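# Remove the box lid and set it top-up on the table

## Task

Remove the lid from the box, set it down flat with its upper side facing up, entirely on the table and clear of the box, then release it. The box must still be standing upright. The lid must never be loose in the air more than a few centimetres above the table, though small bounces while it still rests on the box are allowed. The finished state must hold by itself: anything the robot is still supporting at the end does not count.

## Robot and tools

ROBOT. Two 7-joint xArm7 arms, left_arm and right_arm, each with a parallel two-finger gripper. Their root links sit in the scene frame at left_arm (+0.023, +0.367, 0) m, quat_wxyz (+1.000, 0, 0, -0.009), and right_arm (-0.030, -0.380, 0) m, quat_wxyz (+0.998, 0, 0, +0.058).

FRAME. A single scene frame serves both arms. Its origin lies on the table surface midway between the arms. +z is up, +x points out over the table, and left_arm is on the +y side. The words left and right name the arms only; they say nothing about which side of a camera image something is on. On each gripper the fingers extend along its +z axis and close along its y axis.

execute_actions. Its argument actions is a list that is empty or holds exactly one item. An empty list moves nothing and reports the current state. An item {"rows": [...], "steps": n} is a motion. It has 1 to 15 rows, and steps is at most 15 (15 if omitted). Each step lasts 1/30 s, and each row covers one step. If there are fewer rows than steps, the final row repeats. An item with only {"steps": n} (n up to 300) is a wait. It returns once n steps have elapsed since the previous result, and your reply time counts toward them. The optional pictures boolean turns camera images on or off. If a call is refused, nothing is sent to the robot.

ROW LAYOUT. Every row is one flat list of 16 numbers, each in [-1, 1], and all 16 are needed even when only one arm moves. The first 8 belong to left_arm: waist, shoulder, upper arm roll, elbow, forearm roll, wrist pitch, wrist roll, then opening. The next 8 belong to right_arm in the same order.

The seven joint numbers are scaled offsets, not poses: 1.0 equals 2.036 rad. They are measured from the joint angles in the most recent result that prints Joint positions. Before any such result, and for a second or later call within the same reply, they are measured from where the arm stands when the action starts. They are never measured from the previous row. An all-zero row therefore drives the arm back to those reference angles; it does not hold the arm still.

The opening number is absolute: +1 is fully open and -1 is closed.

JOINT RANGES (rad), per arm in column order: waist -6.283 to 6.283, shoulder -2.059 to 2.094, upper arm roll -6.283 to 6.283, elbow -0.192 to 3.927, forearm roll -6.283 to 6.283, wrist pitch -1.693 to 3.142, wrist roll -6.283 to 6.283. A request more than 0.010 rad past a stated end is refused. The true end may differ from the stated one by up to 0.010 rad either way. A target beyond the true end is clipped to it, and the result then reports "joint sent to its limit". That message may describe an earlier action that was still running. If the message is absent, the joint may still be at its end.

MOTION LIMITS. Joint targets move at most 3.14 rad/s and take 0.16 s to reach that speed. All joints of one arm are slowed together so they arrive at the same time. On each step a target is kept within 0.623 rad of the measured angle. If the targets would put the gripper more than 70 mm from where it is, they are scaled back. Large moves therefore take several calls. Between calls the arms keep heading for the last row's target until they have nearly stopped, or until a step is HELD. After that, only a new action makes them move on or press harder. Fingers already opening or closing finish their motion.

RESULTS. The state line, `left_arm: …` | `right_arm: …`, gives end_effector_position (m), end_effector_quat_wxyz, and linear and angular velocities. The printed position is the pinch point, about 2 cm behind the fingertips, and it may be inaccurate at long reach. When the fingers close, the tips move about 10 mm further along +z. Joint positions and Joint velocities list, for each arm, its 7 joints (rad, rad/s) followed by the finger pad gap (m; 0.084 when fully open). grip_measured is the measured opening on the same scale as the command. "joint command not followed" means a clearance check changed or blocked some joint targets. HELD marks steps on which a row, or part of it, was not sent.

GRIPPING. To keep hold of something, command an opening clearly below grip_measured; a lower command squeezes harder. The limit is about 24 N per pad for objects up to about 6 cm wide. At -1, parts roughly 0.5 mm thick or thicker get the full force. A fast close can press harder and may pop the fingers open. Sending back the grip_measured value still presses lightly, but wide parts may slip.

FAULTS. Load limits (N m) are waist 47.5, shoulder 47.5, upper arm roll 28.5, elbow 28.5, forearm roll 28.5, wrist pitch 19, wrist roll 19, and a carried object's weight counts toward them. If a limit is reached, that arm stops, backs the joint off, waits 10 s and drops the rest of the call. Holding loads heats the motors: MOTOR HOT appears from 65 °C, and at 80 °C an OVER-TEMPERATURE FAULT brakes the arm until it cools.

AVOID. Do not drop or fling the lid, push things off the table, slam, shove hard, or let the arms collide or press on each other. Loose objects may occasionally be nudged by outside pushes. Smooth motions with low effort are preferred.

zoom_image: camera (cam_high, cam_low, cam_left_wrist or cam_right_wrist, each 896x504) and region [x0, y0, x1, y1] in pixels from the top-left corner, at most 504 by 504. It returns an enlarged view of that camera's latest image.

read_manual: optional section "licences"; returns the URDF licence texts only and does not move anything.

finished_scene: scene, the number of the current scene. The goal must be met and must stay met. A reply containing no tool call ends the whole run.

Each tool is called in YAML: its name, and indented under it one key for each argument.

## Session

execute_actions:
  actions: []

Scene clock: 0.00 s of 4100.00 s.
left_arm: end_effector_position=(+0.4207, +0.3616, +0.2466) grip_measured=+1.00 end_effector_quat_wxyz=(-0.001, +1.000, -0.008, -0.004) end_effector_velocity=(+0.000, +0.000, +0.001) end_effector_angular_velocity=(+0.000, -0.002, +0.002) | right_arm: end_effector_position=(+0.3413, -0.4079, +0.2053) grip_measured=+1.00 end_effector_quat_wxyz=(-0.065, +0.635, +0.769, +0.035) end_effector_velocity=(-0.000, +0.000, +0.000) end_effector_angular_velocity=(-0.000, -0.001, +0.001)
Joint positions: left_arm=[ 0.003 -0.246  0.002  0.915  0.002  1.17   0.002  0.084] | right_arm=[ 0.071 -0.264 -0.312  0.797  0.055  1.119 -1.901  0.084]
Joint velocities: left_arm=[-0.    -0.001  0.     0.001  0.    -0.    -0.002  0.   ] | right_arm=[ 0.    -0.001  0.    -0.    -0.     0.    -0.    -0.   ]

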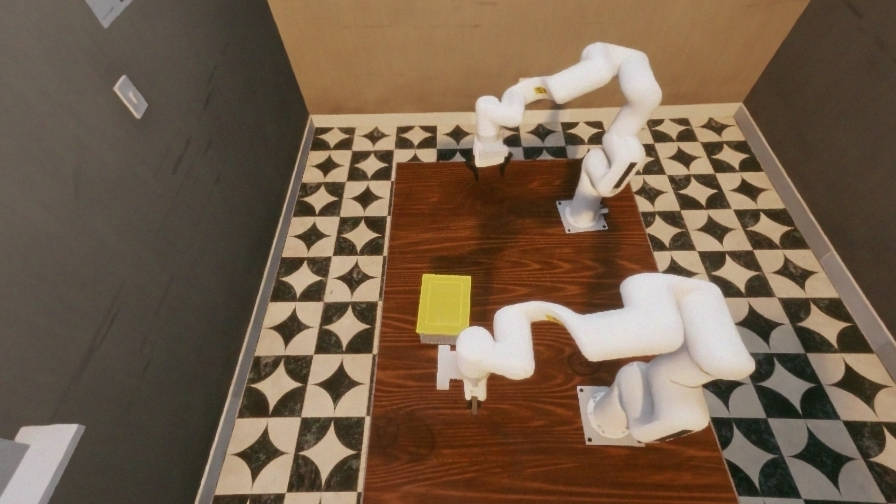

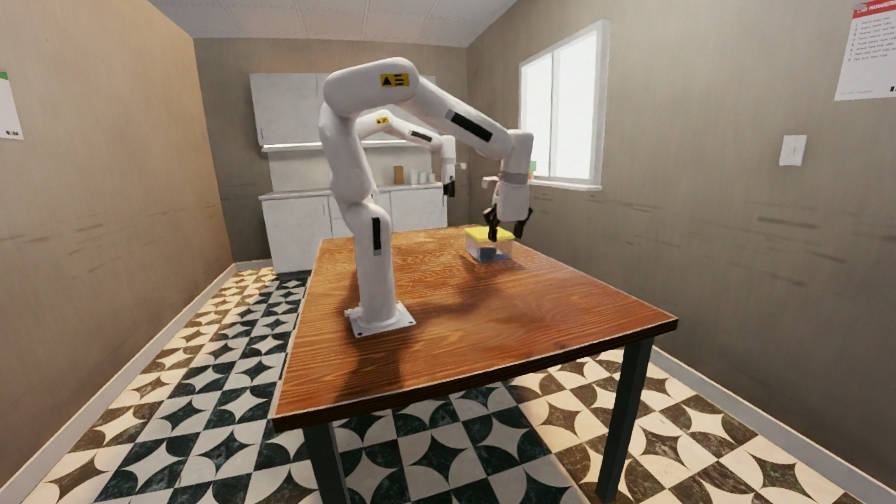

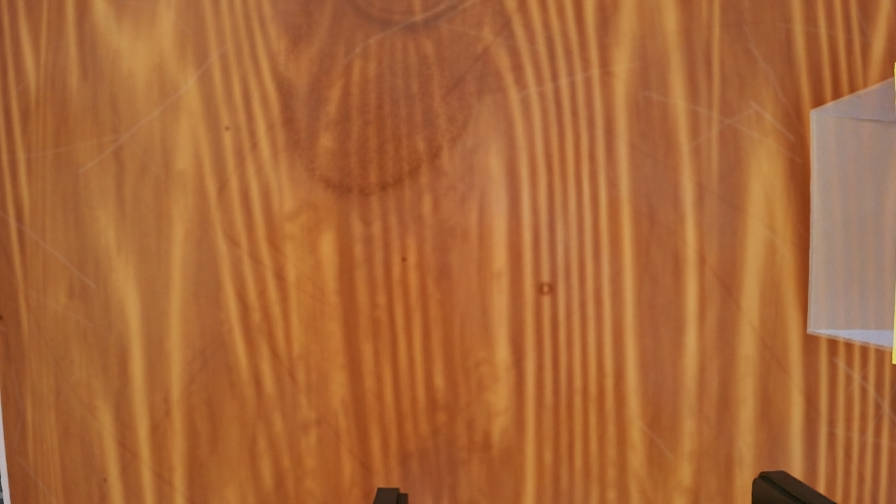

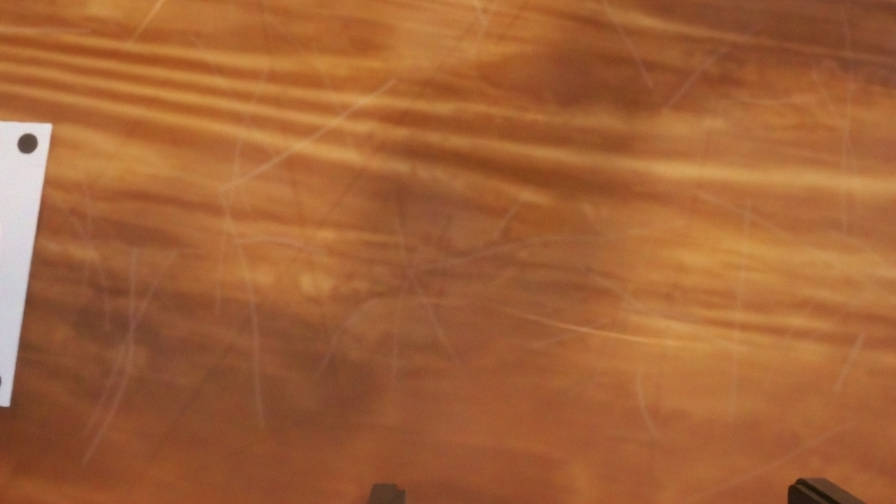

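zoom_image:
  camera: "cam_high"
  region: [390, 250, 510, 370]

zoom_image:
  camera: "cam_low"
  region: [440, 200, 560, 280]

Region (390, 250, 510, 370) of cam_high's 896x504 image, scaled by 4.200, with more detail than that image has.

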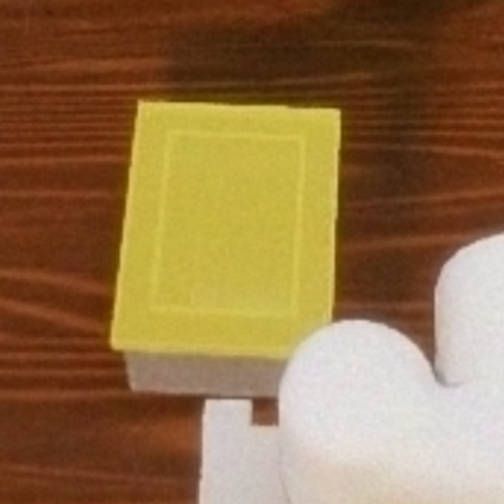

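Region (440, 200, 560, 280) of cam_low's 896x504 image, scaled by 4.200, with more detail than that image has.

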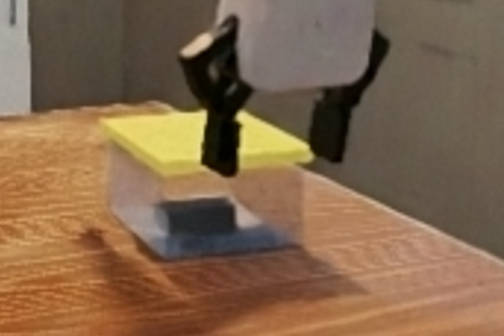

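execute_actions:
  actions:
    - {"rows": [[-0.006,0.003,0,-0.002,0.007,0.002,0.007,0.9,0,0,0,0,0,0,0,1],[-0.018,0.008,0,-0.005,0.020,0.005,0.020,0.8,0,0,0,0,0,0,0,1],[-0.036,0.017,0,-0.010,0.041,0.010,0.041,0.7,0,0,0,0,0,0,0,1],[-0.060,0.028,0,-0.016,0.068,0.016,0.068,0.6,0,0,0,0,0,0,0,1],[-0.087,0.040,0,-0.023,0.098,0.024,0.098,0.5,0,0,0,0,0,0,0,1],[-0.114,0.053,0,-0.031,0.129,0.031,0.129,0.4,0,0,0,0,0,0,0,1],[-0.141,0.066,0,-0.038,0.160,0.038,0.160,0.3,0,0,0,0,0,0,0,1],[-0.168,0.078,0,-0.045,0.191,0.046,0.190,0.2,0,0,0,0,0,0,0,1],[-0.195,0.091,0,-0.052,0.222,0.053,0.221,0.1,0,0,0,0,0,0,0,1],[-0.222,0.104,0,-0.060,0.252,0.060,0.251,0,0,0,0,0,0,0,0,1],[-0.250,0.116,0,-0.067,0.283,0.068,0.282,-0.1,0,0,0,0,0,0,0,1],[-0.277,0.129,0,-0.074,0.314,0.075,0.313,-0.2,0,0,0,0,0,0,0,1],[-0.304,0.142,0,-0.082,0.345,0.082,0.344,-0.3,0,0,0,0,0,0,0,1],[-0.332,0.155,0,-0.089,0.377,0.090,0.375,-0.3,0,0,0,0,0,0,0,1],[-0.360,0.167,0,-0.096,0.408,0.097,0.406,-0.3,0,0,0,0,0,0,0,1]]}
  pictures: false

Scene clock: 106.77 s of 4100.00 s.
left_arm: end_effector_position=(+0.3567, +0.3173, +0.1462) grip_measured=-0.27 end_effector_quat_wxyz=(-0.229, +0.744, -0.579, -0.241) end_effector_velocity=(-0.108, -0.107, -0.184) end_effector_angular_velocity=(+1.936, +1.857, -4.291) | right_arm: end_effector_position=(+0.3413, -0.4079, +0.2053) grip_measured=+1.00 end_effector_quat_wxyz=(-0.065, +0.635, +0.769, +0.035) end_effector_velocity=(+0.000, +0.000, +0.000) end_effector_angular_velocity=(+0.000, -0.001, -0.000)
Joint positions: left_arm=[-0.477 -0.022  0.001  0.786  0.546  1.3    0.544  0.033] | right_arm=[ 0.071 -0.264 -0.312  0.797  0.055  1.119 -1.901  0.084]
Joint velocities: left_arm=[-1.676  0.783 -0.014 -0.451  1.89   0.445  1.876 -0.041] | right_arm=[ 0.    -0.    -0.     0.001  0.    -0.     0.    -0.   ]
Steps of this call (steps 1 to 90: nothing new was sent; then 103.27 s passed at rest; steps 91 to 105: all 15 steps of this action). Readings (joint positions):
91: left_arm=[0.003 -0.246 0.002 0.915 0.002 1.170 0.002] | right_arm=[0.071 -0.264 -0.312 0.797 0.055 1.119 -1.901]
92: left_arm=[0.001 -0.246 0.002 0.915 0.005 1.171 0.005] | right_arm=[0.071 -0.264 -0.312 0.797 0.055 1.119 -1.901]
94: left_arm=[-0.017 -0.238 0.004 0.911 0.027 1.176 0.027] | right_arm=[0.071 -0.264 -0.312 0.797 0.055 1.119 -1.901]
98: left_arm=[-0.135 -0.183 0.004 0.879 0.160 1.208 0.160] | right_arm=[0.071 -0.264 -0.312 0.797 0.055 1.119 -1.901]
105: the state above

execute_actions:
  actions:
    - {"rows": [[-0.135,0.063,0,-0.036,0.154,0.037,0.153,-0.3,0,0,0,0,0,0,0,1],[-0.155,0.072,0,-0.042,0.176,0.042,0.175,-0.3,0,0,0,0,0,0,0,1],[-0.184,0.086,0,-0.049,0.209,0.050,0.208,-0.3,0,0,0,0,0,0,0,1],[-0.213,0.099,0,-0.057,0.242,0.058,0.241,-0.3,0,0,0,0,0,0,0,1],[-0.242,0.113,0,-0.065,0.275,0.066,0.274,-0.3,0,0,0,0,0,0,0,1],[-0.270,0.126,0,-0.073,0.307,0.073,0.306,-0.3,0,0,0,0,0,0,0,1],[-0.299,0.140,0,-0.081,0.340,0.081,0.339,-0.3,0,0,0,0,0,0,0,1],[-0.328,0.153,0,-0.088,0.373,0.089,0.372,-0.3,0,0,0,0,0,0,0,1],[-0.357,0.167,0,-0.096,0.406,0.097,0.405,-0.3,0,0,0,0,0,0,0,1],[-0.386,0.180,0,-0.104,0.439,0.105,0.438,-0.3,0,0,0,0,0,0,0,1],[-0.415,0.194,0,-0.112,0.472,0.113,0.470,-0.3,0,0,0,0,0,0,0,1],[-0.440,0.205,0,-0.118,0.500,0.119,0.498,-0.3,0,0,0,0,0,0,0,1],[-0.460,0.214,0,-0.124,0.522,0.125,0.520,-0.3,0,0,0,0,0,0,0,1],[-0.475,0.221,0,-0.128,0.540,0.129,0.538,-0.3,0,0,0,0,0,0,0,1],[-0.483,0.225,0,-0.130,0.549,0.131,0.547,-0.3,0,0,0,0,0,0,0,1]]}
  pictures: false

execute_actions:
  actions:
    - {"steps": 20}

Scene clock: 116.40 s of 4100.00 s.
left_arm: end_effector_position=(+0.3411, +0.1637, +0.1139) grip_measured=-0.32 end_effector_quat_wxyz=(+0.465, +0.267, +0.691, +0.484) end_effector_velocity=(-0.143, -0.445, -0.049) end_effector_angular_velocity=(+2.366, +0.239, -2.645) | right_arm: end_effector_position=(+0.3413, -0.4079, +0.2053) grip_measured=+1.00 end_effector_quat_wxyz=(-0.065, +0.635, +0.769, +0.035) end_effector_velocity=(+0.000, -0.000, +0.000) end_effector_angular_velocity=(-0.000, -0.001, -0.000)
Joint positions: left_arm=[-1.247  0.338 -0.002  0.578  1.418  1.508  1.413  0.03 ] | right_arm=[ 0.071 -0.264 -0.312  0.797  0.055  1.119 -1.901  0.084]
Joint velocities: left_arm=[-1.236  0.568  0.014 -0.331  1.406  0.339  1.399  0.   ] | right_arm=[-0.    -0.001 -0.     0.001 -0.     0.    -0.     0.   ]
Steps of this call (steps 1 to 30: the robot went on to your last target; steps 31 to 90: nothing new was sent; then 6.13 s passed at rest; steps 91 to 105: all 15 steps of this action). Readings (joint positions):
91: left_arm=[-0.730 0.094 0.002 0.720 0.833 1.368 0.829] | right_arm=[0.071 -0.264 -0.312 0.797 0.055 1.119 -1.901]
92: left_arm=[-0.733 0.095 0.002 0.719 0.837 1.369 0.833] | right_arm=[0.071 -0.264 -0.312 0.797 0.055 1.119 -1.901]
94: left_arm=[-0.761 0.109 0.005 0.712 0.871 1.378 0.867] | right_arm=[0.071 -0.264 -0.312 0.797 0.055 1.119 -1.901]
98: left_arm=[-0.912 0.181 0.001 0.670 1.042 1.419 1.038] | right_arm=[0.071 -0.264 -0.312 0.797 0.055 1.119 -1.901]
105: the state above

Scene clock: 117.07 s of 4100.00 s.
left_arm: end_effector_position=(+0.3003, +0.0839, +0.1013) grip_measured=-0.32 end_effector_quat_wxyz=(+0.501, +0.499, +0.499, +0.502) end_effector_velocity=(-0.002, -0.001, -0.001) end_effector_angular_velocity=(+0.006, +0.002, -0.008) | right_arm: end_effector_position=(+0.3413, -0.4079, +0.2053) grip_measured=+1.00 end_effector_quat_wxyz=(-0.065, +0.635, +0.769, +0.035) end_effector_velocity=(+0.000, -0.000, -0.000) end_effector_angular_velocity=(-0.000, +0.001, -0.000)
Joint positions: left_arm=[-1.46   0.436  0.001  0.521  1.663  1.567  1.657  0.03 ] | right_arm=[ 0.071 -0.264 -0.312  0.797  0.055  1.119 -1.901  0.084]
Joint velocities: left_arm=[-0.004  0.003 -0.003 -0.001  0.001 -0.     0.002  0.   ] | right_arm=[-0.     0.001 -0.     0.001 -0.    -0.    -0.    -0.   ]
Steps of this call (steps 1 to 20: the robot went on to your last target). Readings (joint positions):
1: left_arm=[-1.287 0.356 -0.001 0.568 1.465 1.519 1.459] | right_arm=[0.071 -0.264 -0.312 0.797 0.055 1.119 -1.901]
2: left_arm=[-1.326 0.374 -0.001 0.557 1.509 1.530 1.503] | right_arm=[0.071 -0.264 -0.312 0.797 0.055 1.119 -1.901]
4: left_arm=[-1.397 0.407 -0.001 0.538 1.590 1.549 1.583] | right_arm=[0.071 -0.264 -0.312 0.797 0.055 1.119 -1.901]
8: left_arm=[-1.456 0.434 -0.001 0.522 1.657 1.565 1.650] | right_arm=[0.071 -0.264 -0.312 0.797 0.055 1.119 -1.901]
20: the state above

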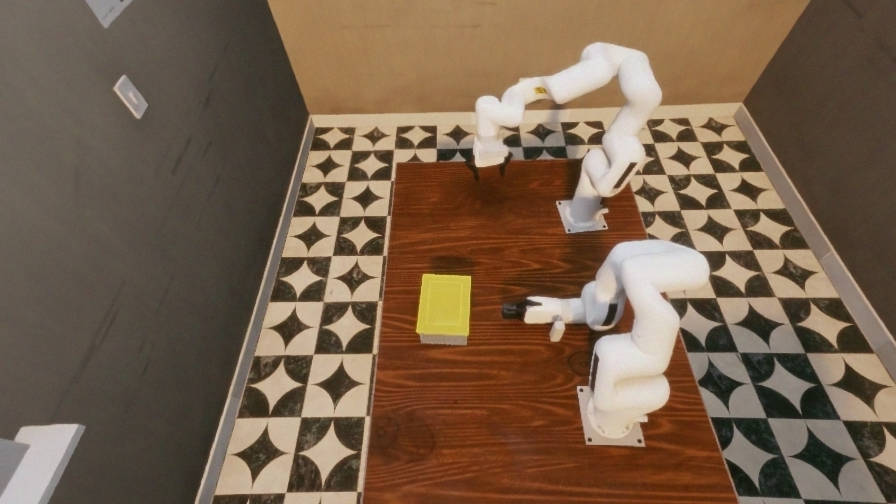

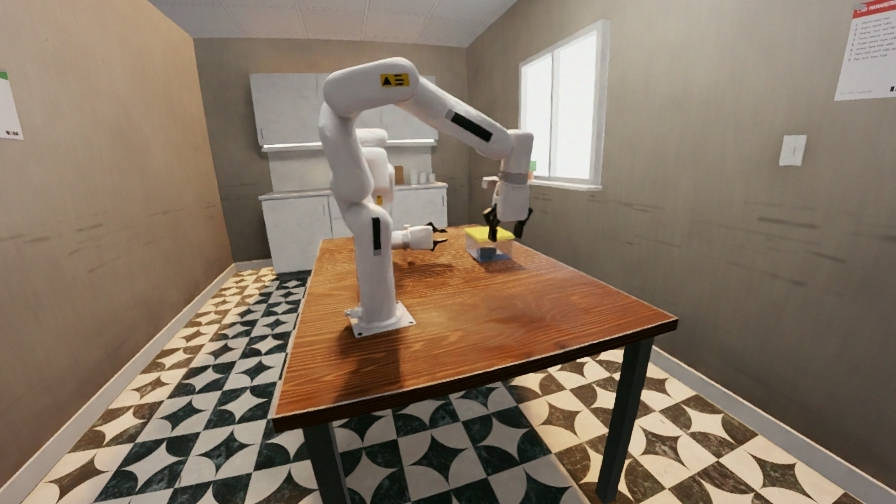

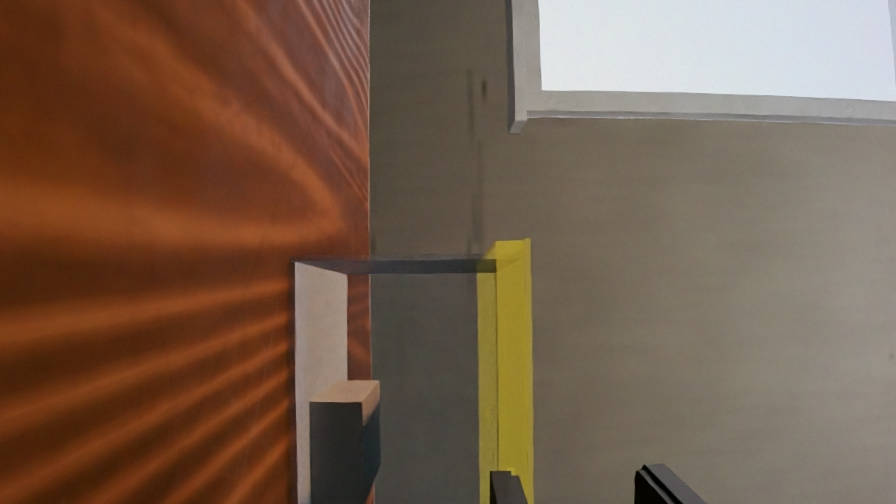

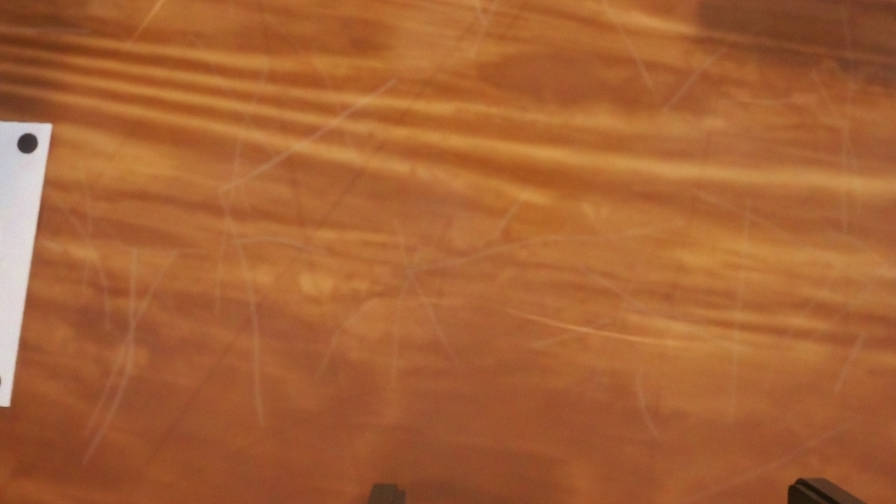

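zoom_image:
  camera: "cam_left_wrist"
  region: [440, 210, 560, 330]

Region (440, 210, 560, 330) of cam_left_wrist's 896x504 image, scaled by 4.200, with more detail than that image has.

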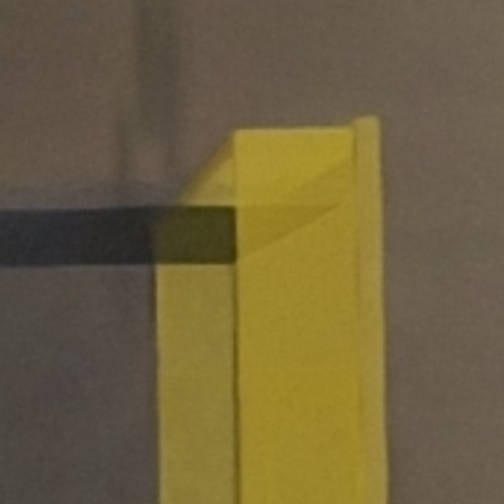

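execute_actions:
  actions:
    - {"rows": [[0.0067,0.0013,0,0.0028,0.0066,-0.0012,0.0012,-0.3,0,0,0,0,0,0,0,1],[0.020,0.004,0,0.0084,0.0198,-0.0035,0.0036,-0.3,0,0,0,0,0,0,0,1],[0.0333,0.0066,0,0.014,0.033,-0.0059,0.006,-0.3,0,0,0,0,0,0,0,1],[0.0466,0.0093,0,0.0196,0.0462,-0.0083,0.0084,-0.3,0,0,0,0,0,0,0,1],[0.0599,0.0119,0,0.0252,0.0594,-0.0106,0.0108,-0.3,0,0,0,0,0,0,0,1],[0.0732,0.0146,0,0.0308,0.0725,-0.013,0.0133,-0.3,0,0,0,0,0,0,0,1],[0.0865,0.0172,0,0.0364,0.0857,-0.0153,0.0157,-0.3,0,0,0,0,0,0,0,1],[0.0998,0.0199,0,0.042,0.0989,-0.0177,0.0181,-0.3,0,0,0,0,0,0,0,1],[0.1131,0.0225,0,0.0476,0.1121,-0.02,0.0205,-0.3,0,0,0,0,0,0,0,1],[0.1264,0.0252,0,0.0532,0.1253,-0.0224,0.0229,-0.3,0,0,0,0,0,0,0,1],[0.1331,0.0265,0,0.056,0.1319,-0.0236,0.0241,-0.3,0,0,0,0,0,0,0,1]]}
  pictures: false

execute_actions:
  actions:
    - {"steps": 8}

Scene clock: 150.70 s of 4100.00 s.
left_arm: end_effector_position=(+0.3831, +0.0682, +0.0988) grip_measured=-0.32 end_effector_quat_wxyz=(+0.500, +0.498, +0.501, +0.502) end_effector_velocity=(+0.070, +0.003, -0.001) end_effector_angular_velocity=(+0.014, -0.004, +0.008) | right_arm: end_effector_position=(+0.3413, -0.4079, +0.2053) grip_measured=+1.00 end_effector_quat_wxyz=(-0.065, +0.635, +0.769, +0.035) end_effector_velocity=(-0.000, +0.000, -0.000) end_effector_angular_velocity=(+0.000, +0.000, +0.000)
Joint positions: left_arm=[-1.198  0.488  0.005  0.632  1.921  1.522  1.704  0.03 ] | right_arm=[ 0.071 -0.264 -0.312  0.797  0.055  1.119 -1.901  0.084]
Joint velocities: left_arm=[ 0.209  0.039  0.004  0.076  0.202 -0.038  0.038  0.   ] | right_arm=[ 0.    -0.     0.    -0.001  0.    -0.     0.    -0.   ]
Steps of this call (steps 1 to 15: the robot went on to your last target; steps 16 to 90: nothing new was sent; then 30.13 s passed at rest; steps 91 to 105: all 15 steps of this action). Readings (joint positions):
91: left_arm=[-1.460 0.436 0.001 0.521 1.664 1.567 1.658] | right_arm=[0.071 -0.264 -0.312 0.797 0.055 1.119 -1.901]
92: left_arm=[-1.458 0.437 0.000 0.522 1.666 1.567 1.658] | right_arm=[0.071 -0.264 -0.312 0.797 0.055 1.119 -1.901]
94: left_arm=[-1.438 0.441 -0.001 0.530 1.686 1.563 1.662] | right_arm=[0.071 -0.264 -0.312 0.797 0.055 1.119 -1.901]
98: left_arm=[-1.351 0.458 0.001 0.567 1.771 1.548 1.677] | right_arm=[0.071 -0.264 -0.312 0.797 0.055 1.119 -1.901]
105: the state above

Scene clock: 150.97 s of 4100.00 s.
left_arm: end_effector_position=(+0.3839, +0.0657, +0.0978) grip_measured=-0.32 end_effector_quat_wxyz=(+0.501, +0.501, +0.500, +0.499) end_effector_velocity=(+0.005, +0.002, +0.002) end_effector_angular_velocity=(-0.001, -0.005, +0.009) | right_arm: end_effector_position=(+0.3413, -0.4079, +0.2053) grip_measured=+1.00 end_effector_quat_wxyz=(-0.065, +0.635, +0.769, +0.035) end_effector_velocity=(-0.000, +0.000, +0.000) end_effector_angular_velocity=(+0.000, -0.001, +0.000)
Joint positions: left_arm=[-1.19   0.49   0.     0.635  1.932  1.519  1.706  0.03 ] | right_arm=[ 0.071 -0.264 -0.312  0.797  0.055  1.119 -1.901  0.084]
Joint velocities: left_arm=[ 0.005 -0.001  0.007  0.003  0.003  0.001  0.001 -0.   ] | right_arm=[ 0.    -0.001 -0.    -0.    -0.    -0.    -0.    -0.   ]
Steps of this call (steps 1 to 8: the robot went on to your last target). Readings (joint positions):
1: left_arm=[-1.193 0.489 0.004 0.633 1.926 1.521 1.705] | right_arm=[0.071 -0.264 -0.312 0.797 0.055 1.119 -1.901]
2: left_arm=[-1.191 0.489 0.003 0.634 1.928 1.520 1.706] | right_arm=[0.071 -0.264 -0.312 0.797 0.055 1.119 -1.901]
4: left_arm=[-1.190 0.490 0.000 0.634 1.931 1.519 1.706] | right_arm=[0.071 -0.264 -0.312 0.797 0.055 1.119 -1.901]
8: the state above

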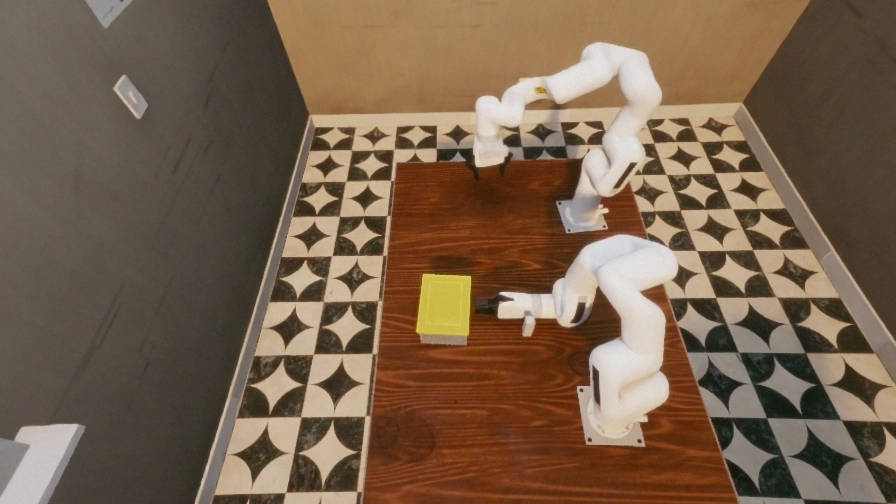

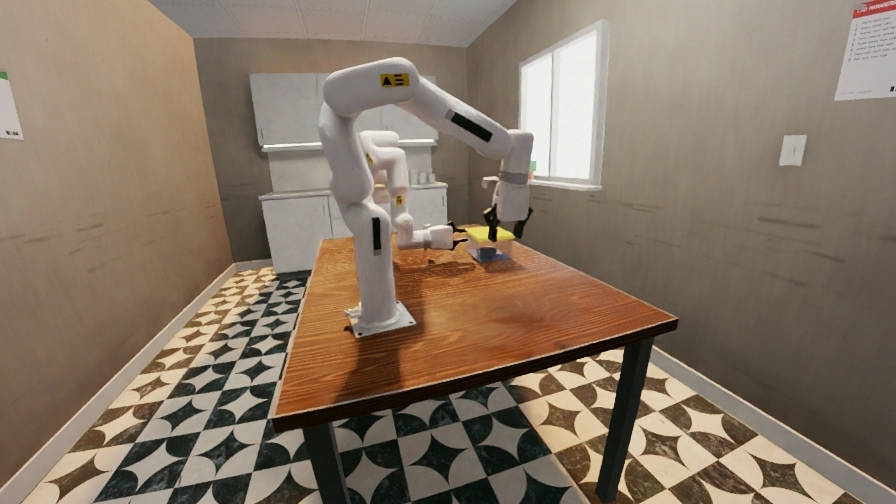

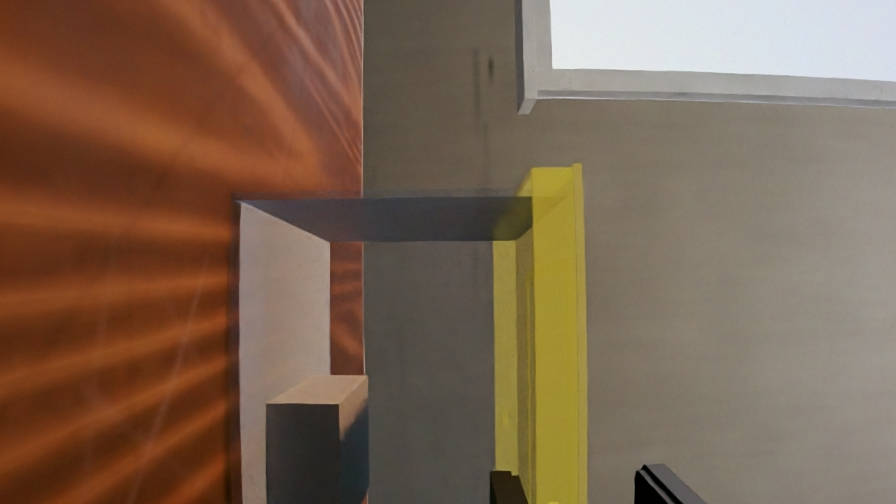

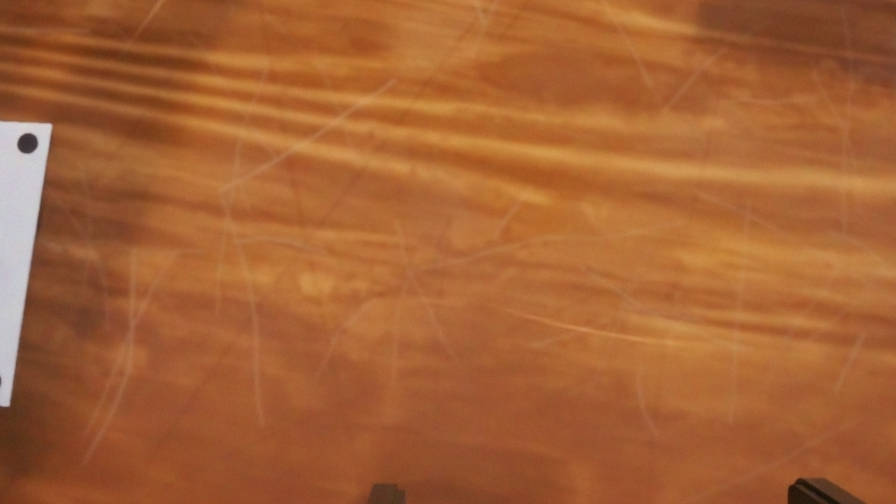

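zoom_image:
  camera: "cam_left_wrist"
  region: [470, 404, 670, 504]

zoom_image:
  camera: "cam_high"
  region: [400, 260, 520, 360]

zoom_image:
  camera: "cam_low"
  region: [430, 205, 530, 275]

Region (470, 404, 670, 504) of cam_left_wrist's 896x504 image, scaled by 2.520, with more detail than that image has.

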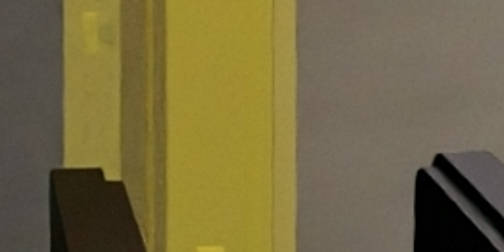

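Region (400, 260, 520, 360) of cam_high's 896x504 image, scaled by 4.200, with more detail than that image has.

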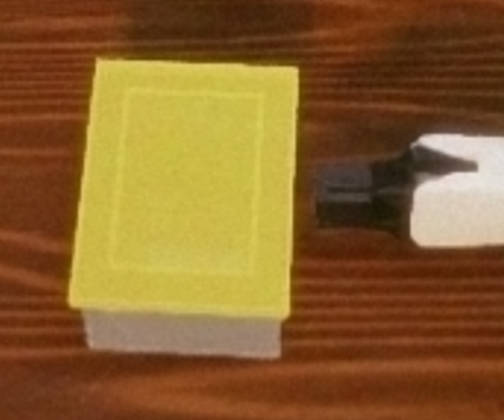

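Region (430, 205, 530, 275) of cam_low's 896x504 image, scaled by 5.040, with more detail than that image has; it fills the top 353 rows of this view, and the rest is white.

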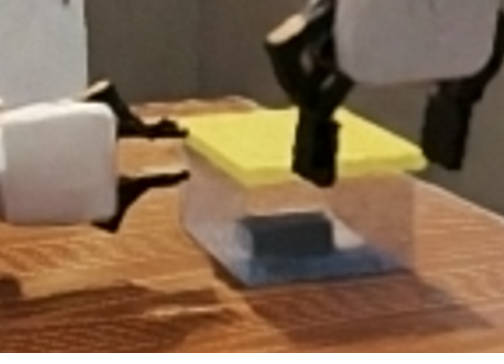

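execute_actions:
  actions:
    - {"rows": [[0.0037,0,0,0,0.007,-0.0009,-0.0004,-0.3,0,0,0,0,0,0,0,1],[0.0075,0,0,0,0.0141,-0.0018,-0.0008,-0.3,0,0,0,0,0,0,0,1],[0.0131,0,0,0,0.0247,-0.0032,-0.0014,-0.3,0,0,0,0,0,0,0,1],[0.0188,0,0,0,0.0353,-0.0046,-0.002,-0.3,0,0,0,0,0,0,0,1],[0.0244,0,0,0,0.0458,-0.006,-0.0025,-0.3,0,0,0,0,0,0,0,1],[0.03,0,0,0,0.0564,-0.0074,-0.0031,-0.3,0,0,0,0,0,0,0,1],[0.0338,0,0,0,0.0635,-0.0083,-0.0035,-0.3,0,0,0,0,0,0,0,1],[0.0375,0,0,0,0.0705,-0.0092,-0.0039,-0.3,0,0,0,0,0,0,0,1]]}

Scene clock: 176.50 s of 4100.00 s.
left_arm: end_effector_position=(+0.4044, +0.0587, +0.0978) grip_measured=-0.32 end_effector_quat_wxyz=(+0.517, +0.517, +0.482, +0.483) end_effector_velocity=(-0.005, -0.010, -0.003) end_effector_angular_velocity=(-0.001, +0.009, -0.034) | right_arm: end_effector_position=(+0.3413, -0.4079, +0.2053) grip_measured=+1.00 end_effector_quat_wxyz=(-0.065, +0.635, +0.769, +0.035) end_effector_velocity=(-0.000, -0.000, +0.000) end_effector_angular_velocity=(+0.000, +0.000, -0.001)
Joint positions: left_arm=[-1.114  0.49   0.     0.635  2.073  1.501  1.699  0.03 ] | right_arm=[ 0.071 -0.264 -0.312  0.797  0.055  1.119 -1.901  0.084]
Joint velocities: left_arm=[ 0.003  0.002 -0.015 -0.     0.023 -0.004 -0.002  0.   ] | right_arm=[-0. -0. -0. -0.  0.  0.  0.  0.]
Steps of this call (steps 1 to 30: the robot went on to your last target; steps 31 to 90: nothing new was sent; then 22.03 s passed at rest; steps 91 to 105: all 15 steps of this action). Readings (joint positions):
91: left_arm=[-1.189 0.490 0.001 0.635 1.932 1.519 1.706] | right_arm=[0.071 -0.264 -0.312 0.797 0.055 1.119 -1.901]
92: left_arm=[-1.188 0.490 0.001 0.635 1.935 1.519 1.706] | right_arm=[0.071 -0.264 -0.312 0.797 0.055 1.119 -1.901]
94: left_arm=[-1.180 0.490 -0.000 0.635 1.950 1.517 1.705] | right_arm=[0.071 -0.264 -0.312 0.797 0.055 1.119 -1.901]
98: left_arm=[-1.145 0.490 0.000 0.635 2.016 1.508 1.702] | right_arm=[0.071 -0.264 -0.312 0.797 0.055 1.119 -1.901]
105: the state above

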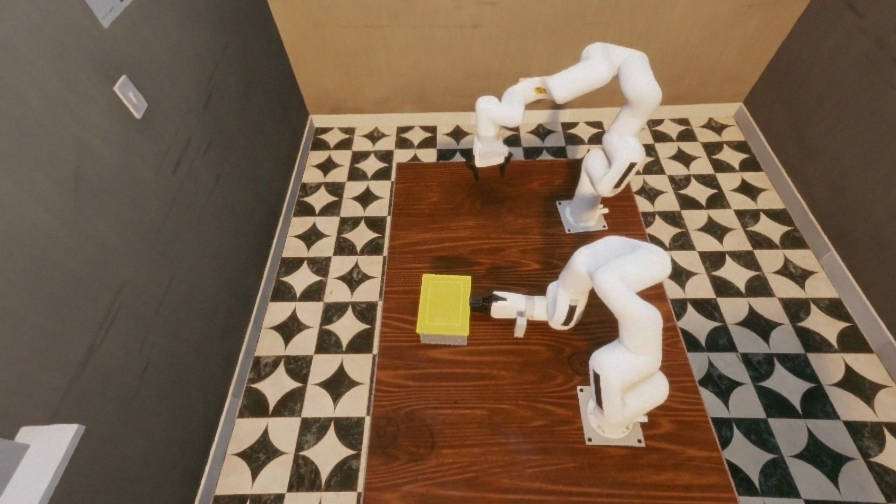

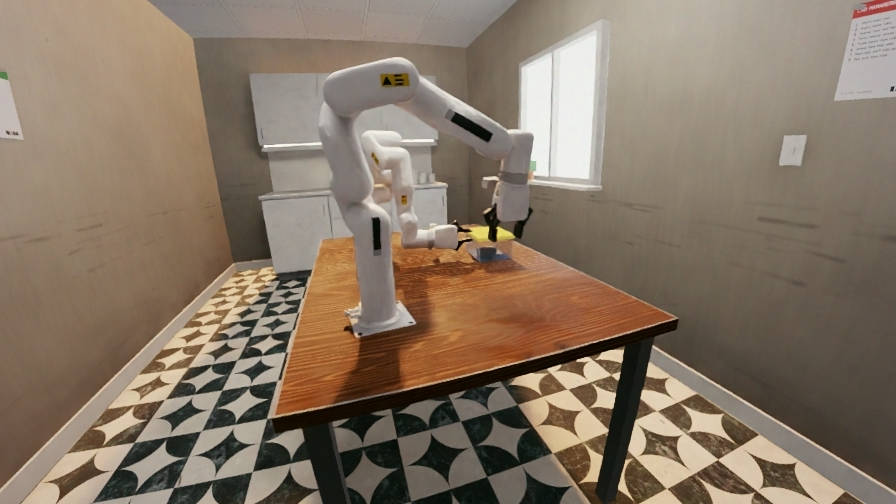

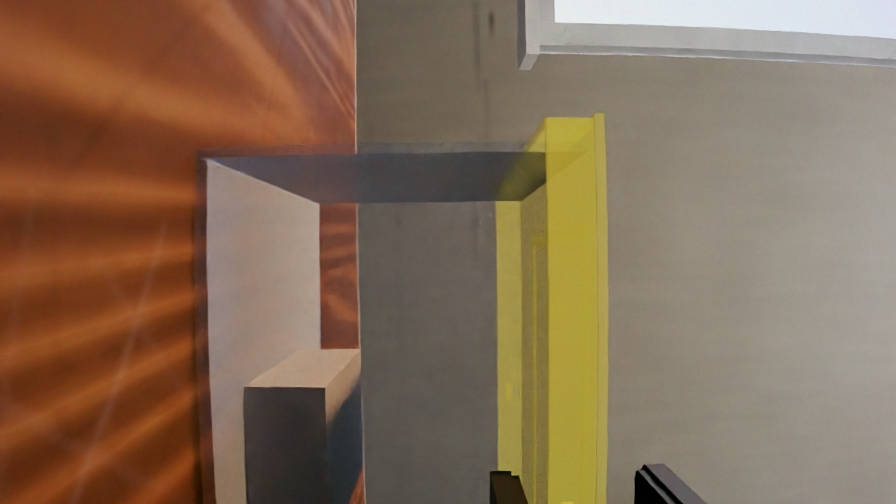

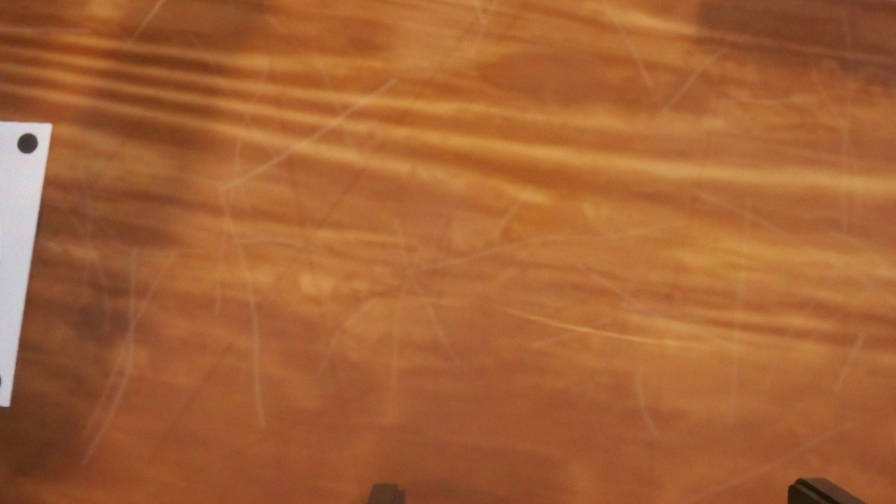

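execute_actions:
  actions:
    - {"rows": [[0.002,0.0005,0,0.0012,0.0025,-0.0007,0.0004,-0.3,0,0,0,0,0,0,0,1],[0.0045,0.001,0,0.0026,0.005,-0.0015,0.0008,-0.3,0,0,0,0,0,0,0,1],[0.007,0.0016,0,0.004,0.008,-0.0023,0.0013,-0.3,0,0,0,0,0,0,0,1],[0.009,0.002,0,0.0052,0.0101,-0.003,0.0016,-0.3,0,0,0,0,0,0,0,1],[0.011,0.0025,0,0.0064,0.0123,-0.0037,0.002,-0.3,0,0,0,0,0,0,0,1]], "steps": 14}

zoom_image:
  camera: "cam_high"
  region: [400, 260, 520, 360]

Scene clock: 185.93 s of 4100.00 s.
left_arm: end_effector_position=(+0.4121, +0.0573, +0.0977) grip_measured=-0.32 end_effector_quat_wxyz=(+0.518, +0.518, +0.482, +0.482) end_effector_velocity=(+0.001, -0.001, +0.001) end_effector_angular_velocity=(-0.002, -0.001, -0.001) | right_arm: end_effector_position=(+0.3413, -0.4079, +0.2053) grip_measured=+1.00 end_effector_quat_wxyz=(-0.065, +0.635, +0.769, +0.035) end_effector_velocity=(-0.000, -0.000, -0.000) end_effector_angular_velocity=(+0.000, +0.001, -0.000)
Joint positions: left_arm=[-1.092  0.495  0.     0.647  2.098  1.493  1.703  0.03 ] | right_arm=[ 0.071 -0.264 -0.312  0.797  0.055  1.119 -1.901  0.084]
Joint velocities: left_arm=[ 0.001  0.    -0.     0.002  0.001 -0.     0.     0.   ] | right_arm=[-0.     0.    -0.    -0.001  0.    -0.    -0.     0.   ]
Steps of this call (steps 1 to 15: the robot went on to your last target; steps 16 to 90: nothing new was sent; then 5.97 s passed at rest; steps 91 to 104: all 14 steps of this action). Readings (joint positions):
91: left_arm=[-1.114 0.490 0.000 0.635 2.075 1.500 1.698] | right_arm=[0.071 -0.264 -0.312 0.797 0.055 1.119 -1.901]
92: left_arm=[-1.113 0.490 -0.000 0.635 2.076 1.500 1.699] | right_arm=[0.071 -0.264 -0.312 0.797 0.055 1.119 -1.901]
94: left_arm=[-1.108 0.491 -0.000 0.638 2.081 1.498 1.700] | right_arm=[0.071 -0.264 -0.312 0.797 0.055 1.119 -1.901]
98: left_arm=[-1.095 0.494 -0.000 0.646 2.095 1.494 1.702] | right_arm=[0.071 -0.264 -0.312 0.797 0.055 1.119 -1.901]
104: the state above

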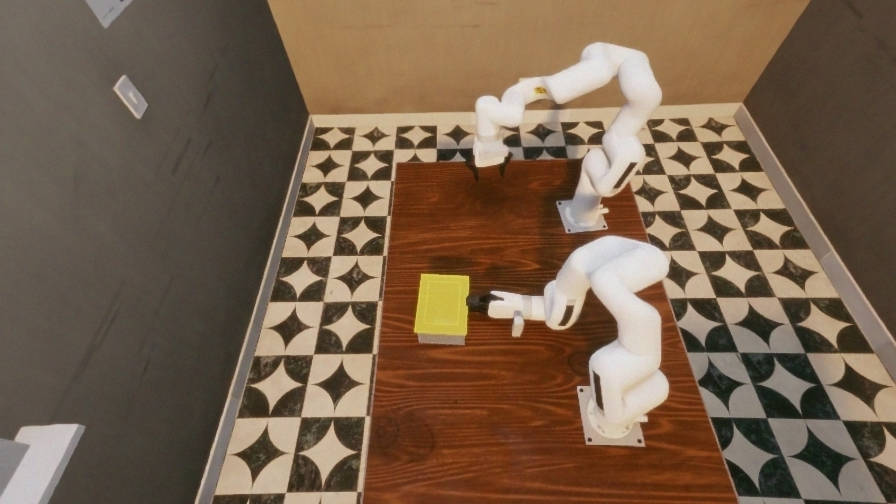

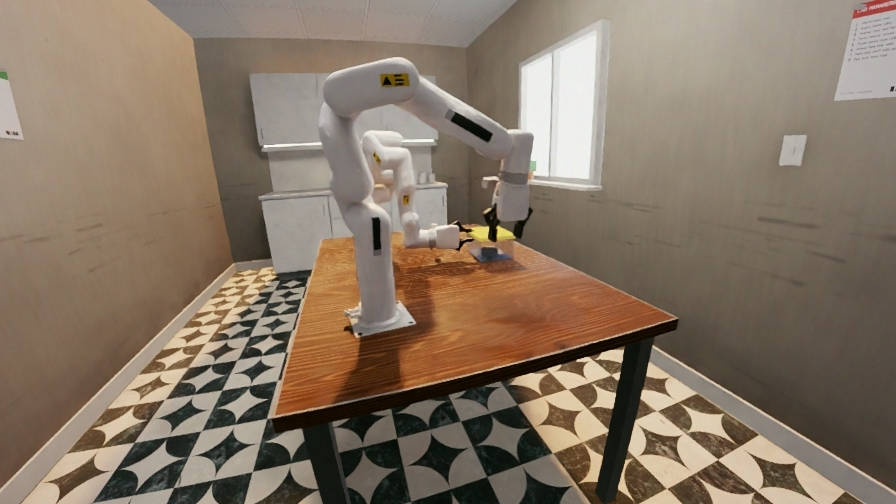

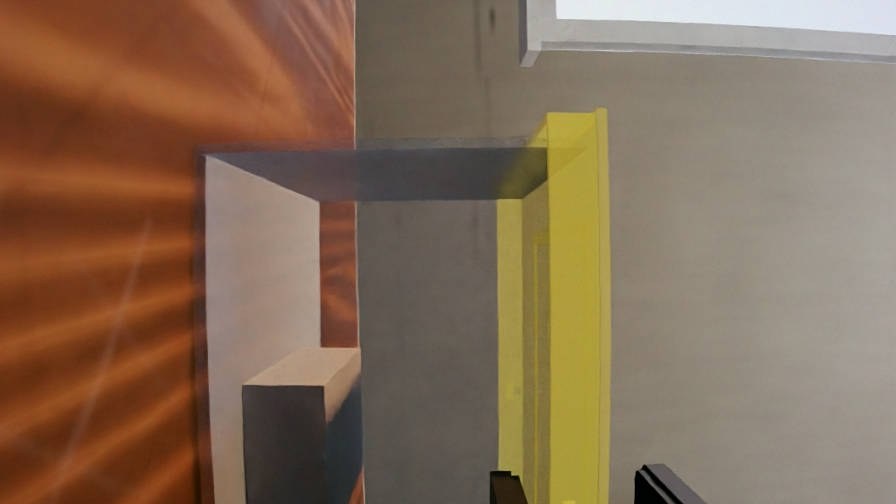

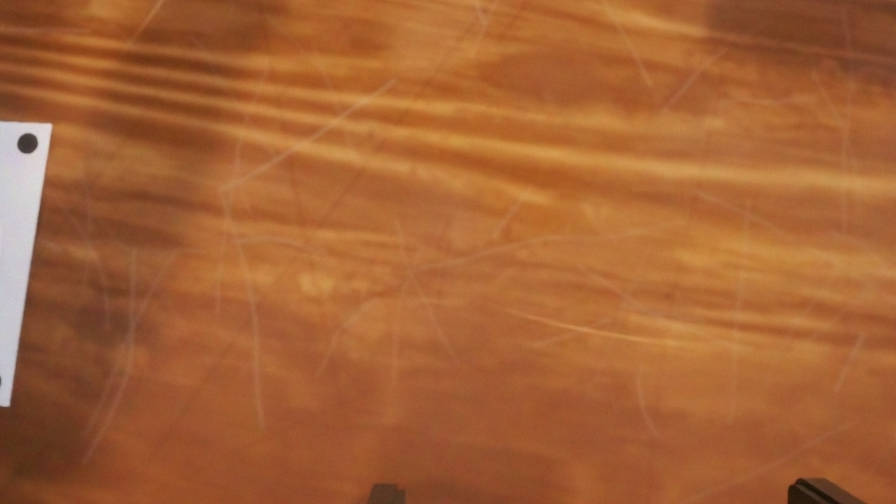

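Region (400, 260, 520, 360) of cam_high's 896x504 image, scaled by 4.200, with more detail than that image has.

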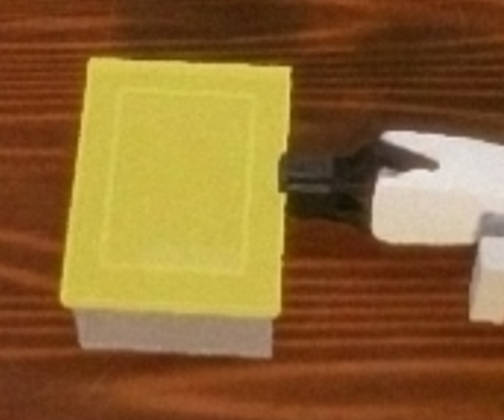

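execute_actions:
  actions:
    - {"rows": [[0,0,0,0,0,0,0,-0.36,0,0,0,0,0,0,0,1],[0,0,0,0,0,0,0,-0.42,0,0,0,0,0,0,0,1],[0,0,0,0,0,0,0,-0.48,0,0,0,0,0,0,0,1],[0,0,0,0,0,0,0,-0.54,0,0,0,0,0,0,0,1],[0,0,0,0,0,0,0,-0.6,0,0,0,0,0,0,0,1],[0,0,0,0,0,0,0,-0.65,0,0,0,0,0,0,0,1],[0,0,0,0,0,0,0,-0.7,0,0,0,0,0,0,0,1],[0,0,0,0,0,0,0,-0.75,0,0,0,0,0,0,0,1],[0,0,0,0,0,0,0,-0.8,0,0,0,0,0,0,0,1],[0,0,0,0,0,0,0,-0.85,0,0,0,0,0,0,0,1],[0,0,0,0,0,0,0,-0.9,0,0,0,0,0,0,0,1],[0,0,0,0,0,0,0,-1,0,0,0,0,0,0,0,1]]}

Scene clock: 191.50 s of 4100.00 s.
left_arm: end_effector_position=(+0.4121, +0.0573, +0.0977) grip_measured=-0.68 end_effector_quat_wxyz=(+0.518, +0.518, +0.482, +0.482) end_effector_velocity=(+0.000, +0.000, -0.000) end_effector_angular_velocity=(+0.001, -0.000, +0.000) | right_arm: end_effector_position=(+0.3413, -0.4079, +0.2053) grip_measured=+1.00 end_effector_quat_wxyz=(-0.065, +0.635, +0.769, +0.035) end_effector_velocity=(-0.000, +0.000, -0.001) end_effector_angular_velocity=(+0.000, +0.002, -0.000)
Joint positions: left_arm=[-1.092  0.495  0.     0.647  2.098  1.493  1.703  0.014] | right_arm=[ 0.071 -0.264 -0.312  0.797  0.055  1.119 -1.901  0.084]
Joint velocities: left_arm=[ 0.     0.001  0.    -0.     0.     0.     0.001  0.   ] | right_arm=[-0.     0.001 -0.    -0.001  0.     0.    -0.     0.   ]
Steps of this call (steps 1 to 15: the robot went on to your last target; steps 16 to 90: nothing new was sent; then 2.07 s passed at rest; steps 91 to 105: all 15 steps of this action). Readings (joint positions):
91: left_arm=[-1.092 0.495 0.000 0.648 2.099 1.493 1.703] | right_arm=[0.071 -0.264 -0.312 0.797 0.055 1.119 -1.901]
92: left_arm=[-1.092 0.495 0.000 0.648 2.098 1.493 1.703] | right_arm=[0.071 -0.264 -0.312 0.797 0.055 1.119 -1.901]
94: left_arm=[-1.092 0.495 0.000 0.648 2.098 1.493 1.703] | right_arm=[0.071 -0.264 -0.312 0.797 0.055 1.119 -1.901]
98: left_arm=[-1.092 0.495 0.000 0.647 2.098 1.493 1.703] | right_arm=[0.071 -0.264 -0.312 0.797 0.055 1.119 -1.901]
105: the state above

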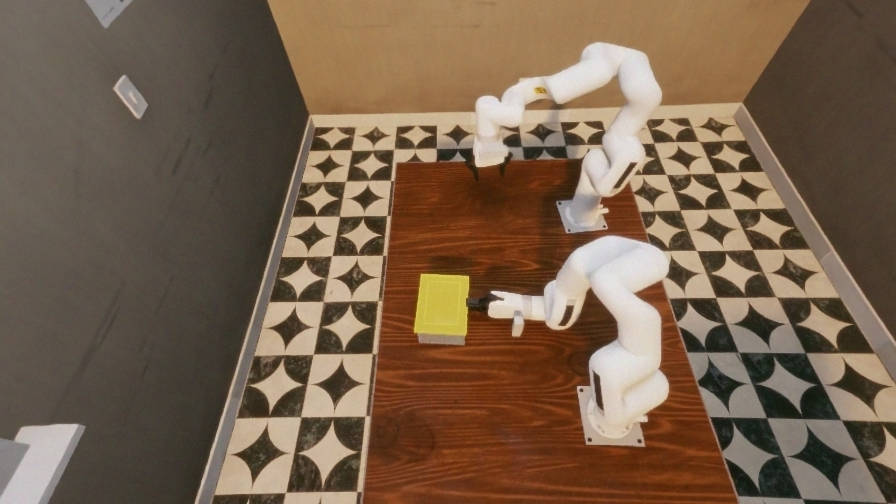

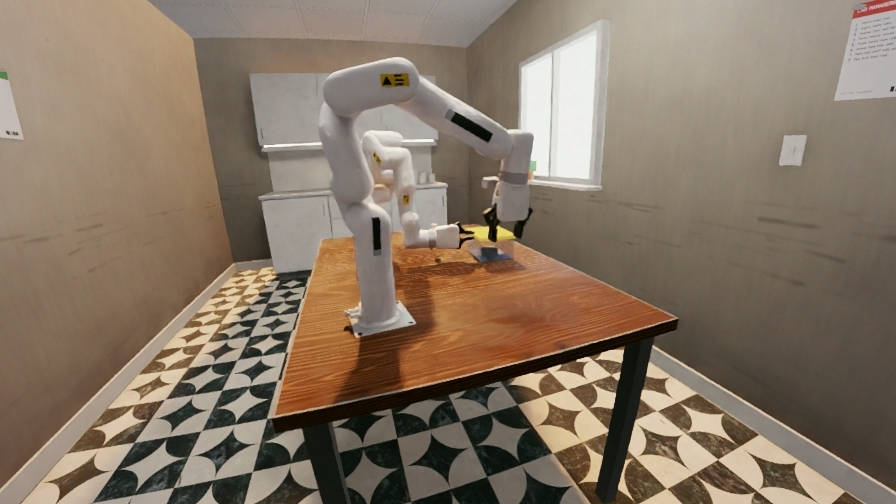

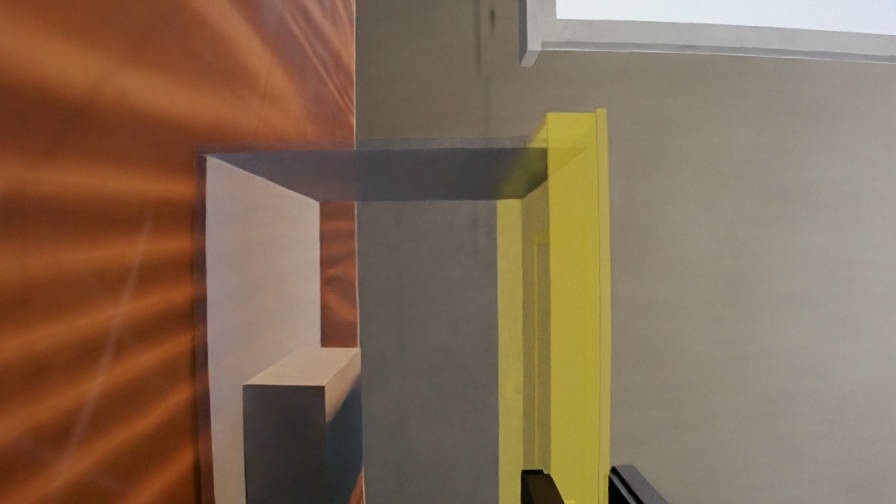

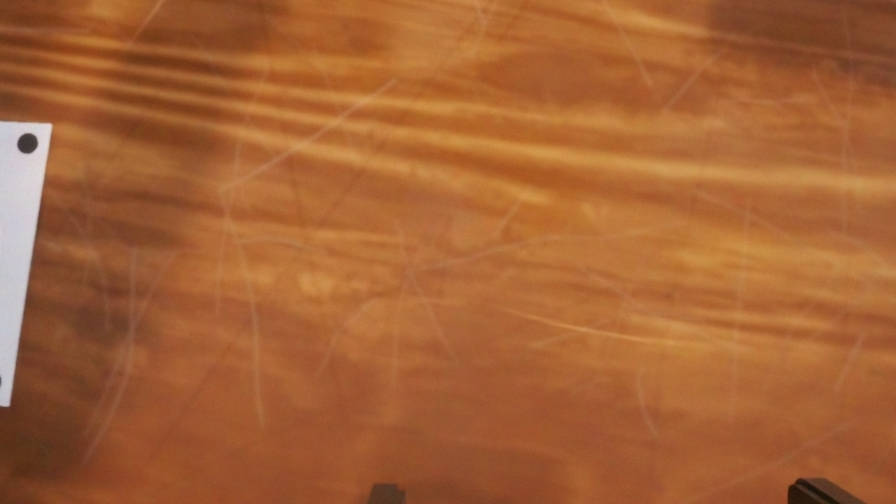

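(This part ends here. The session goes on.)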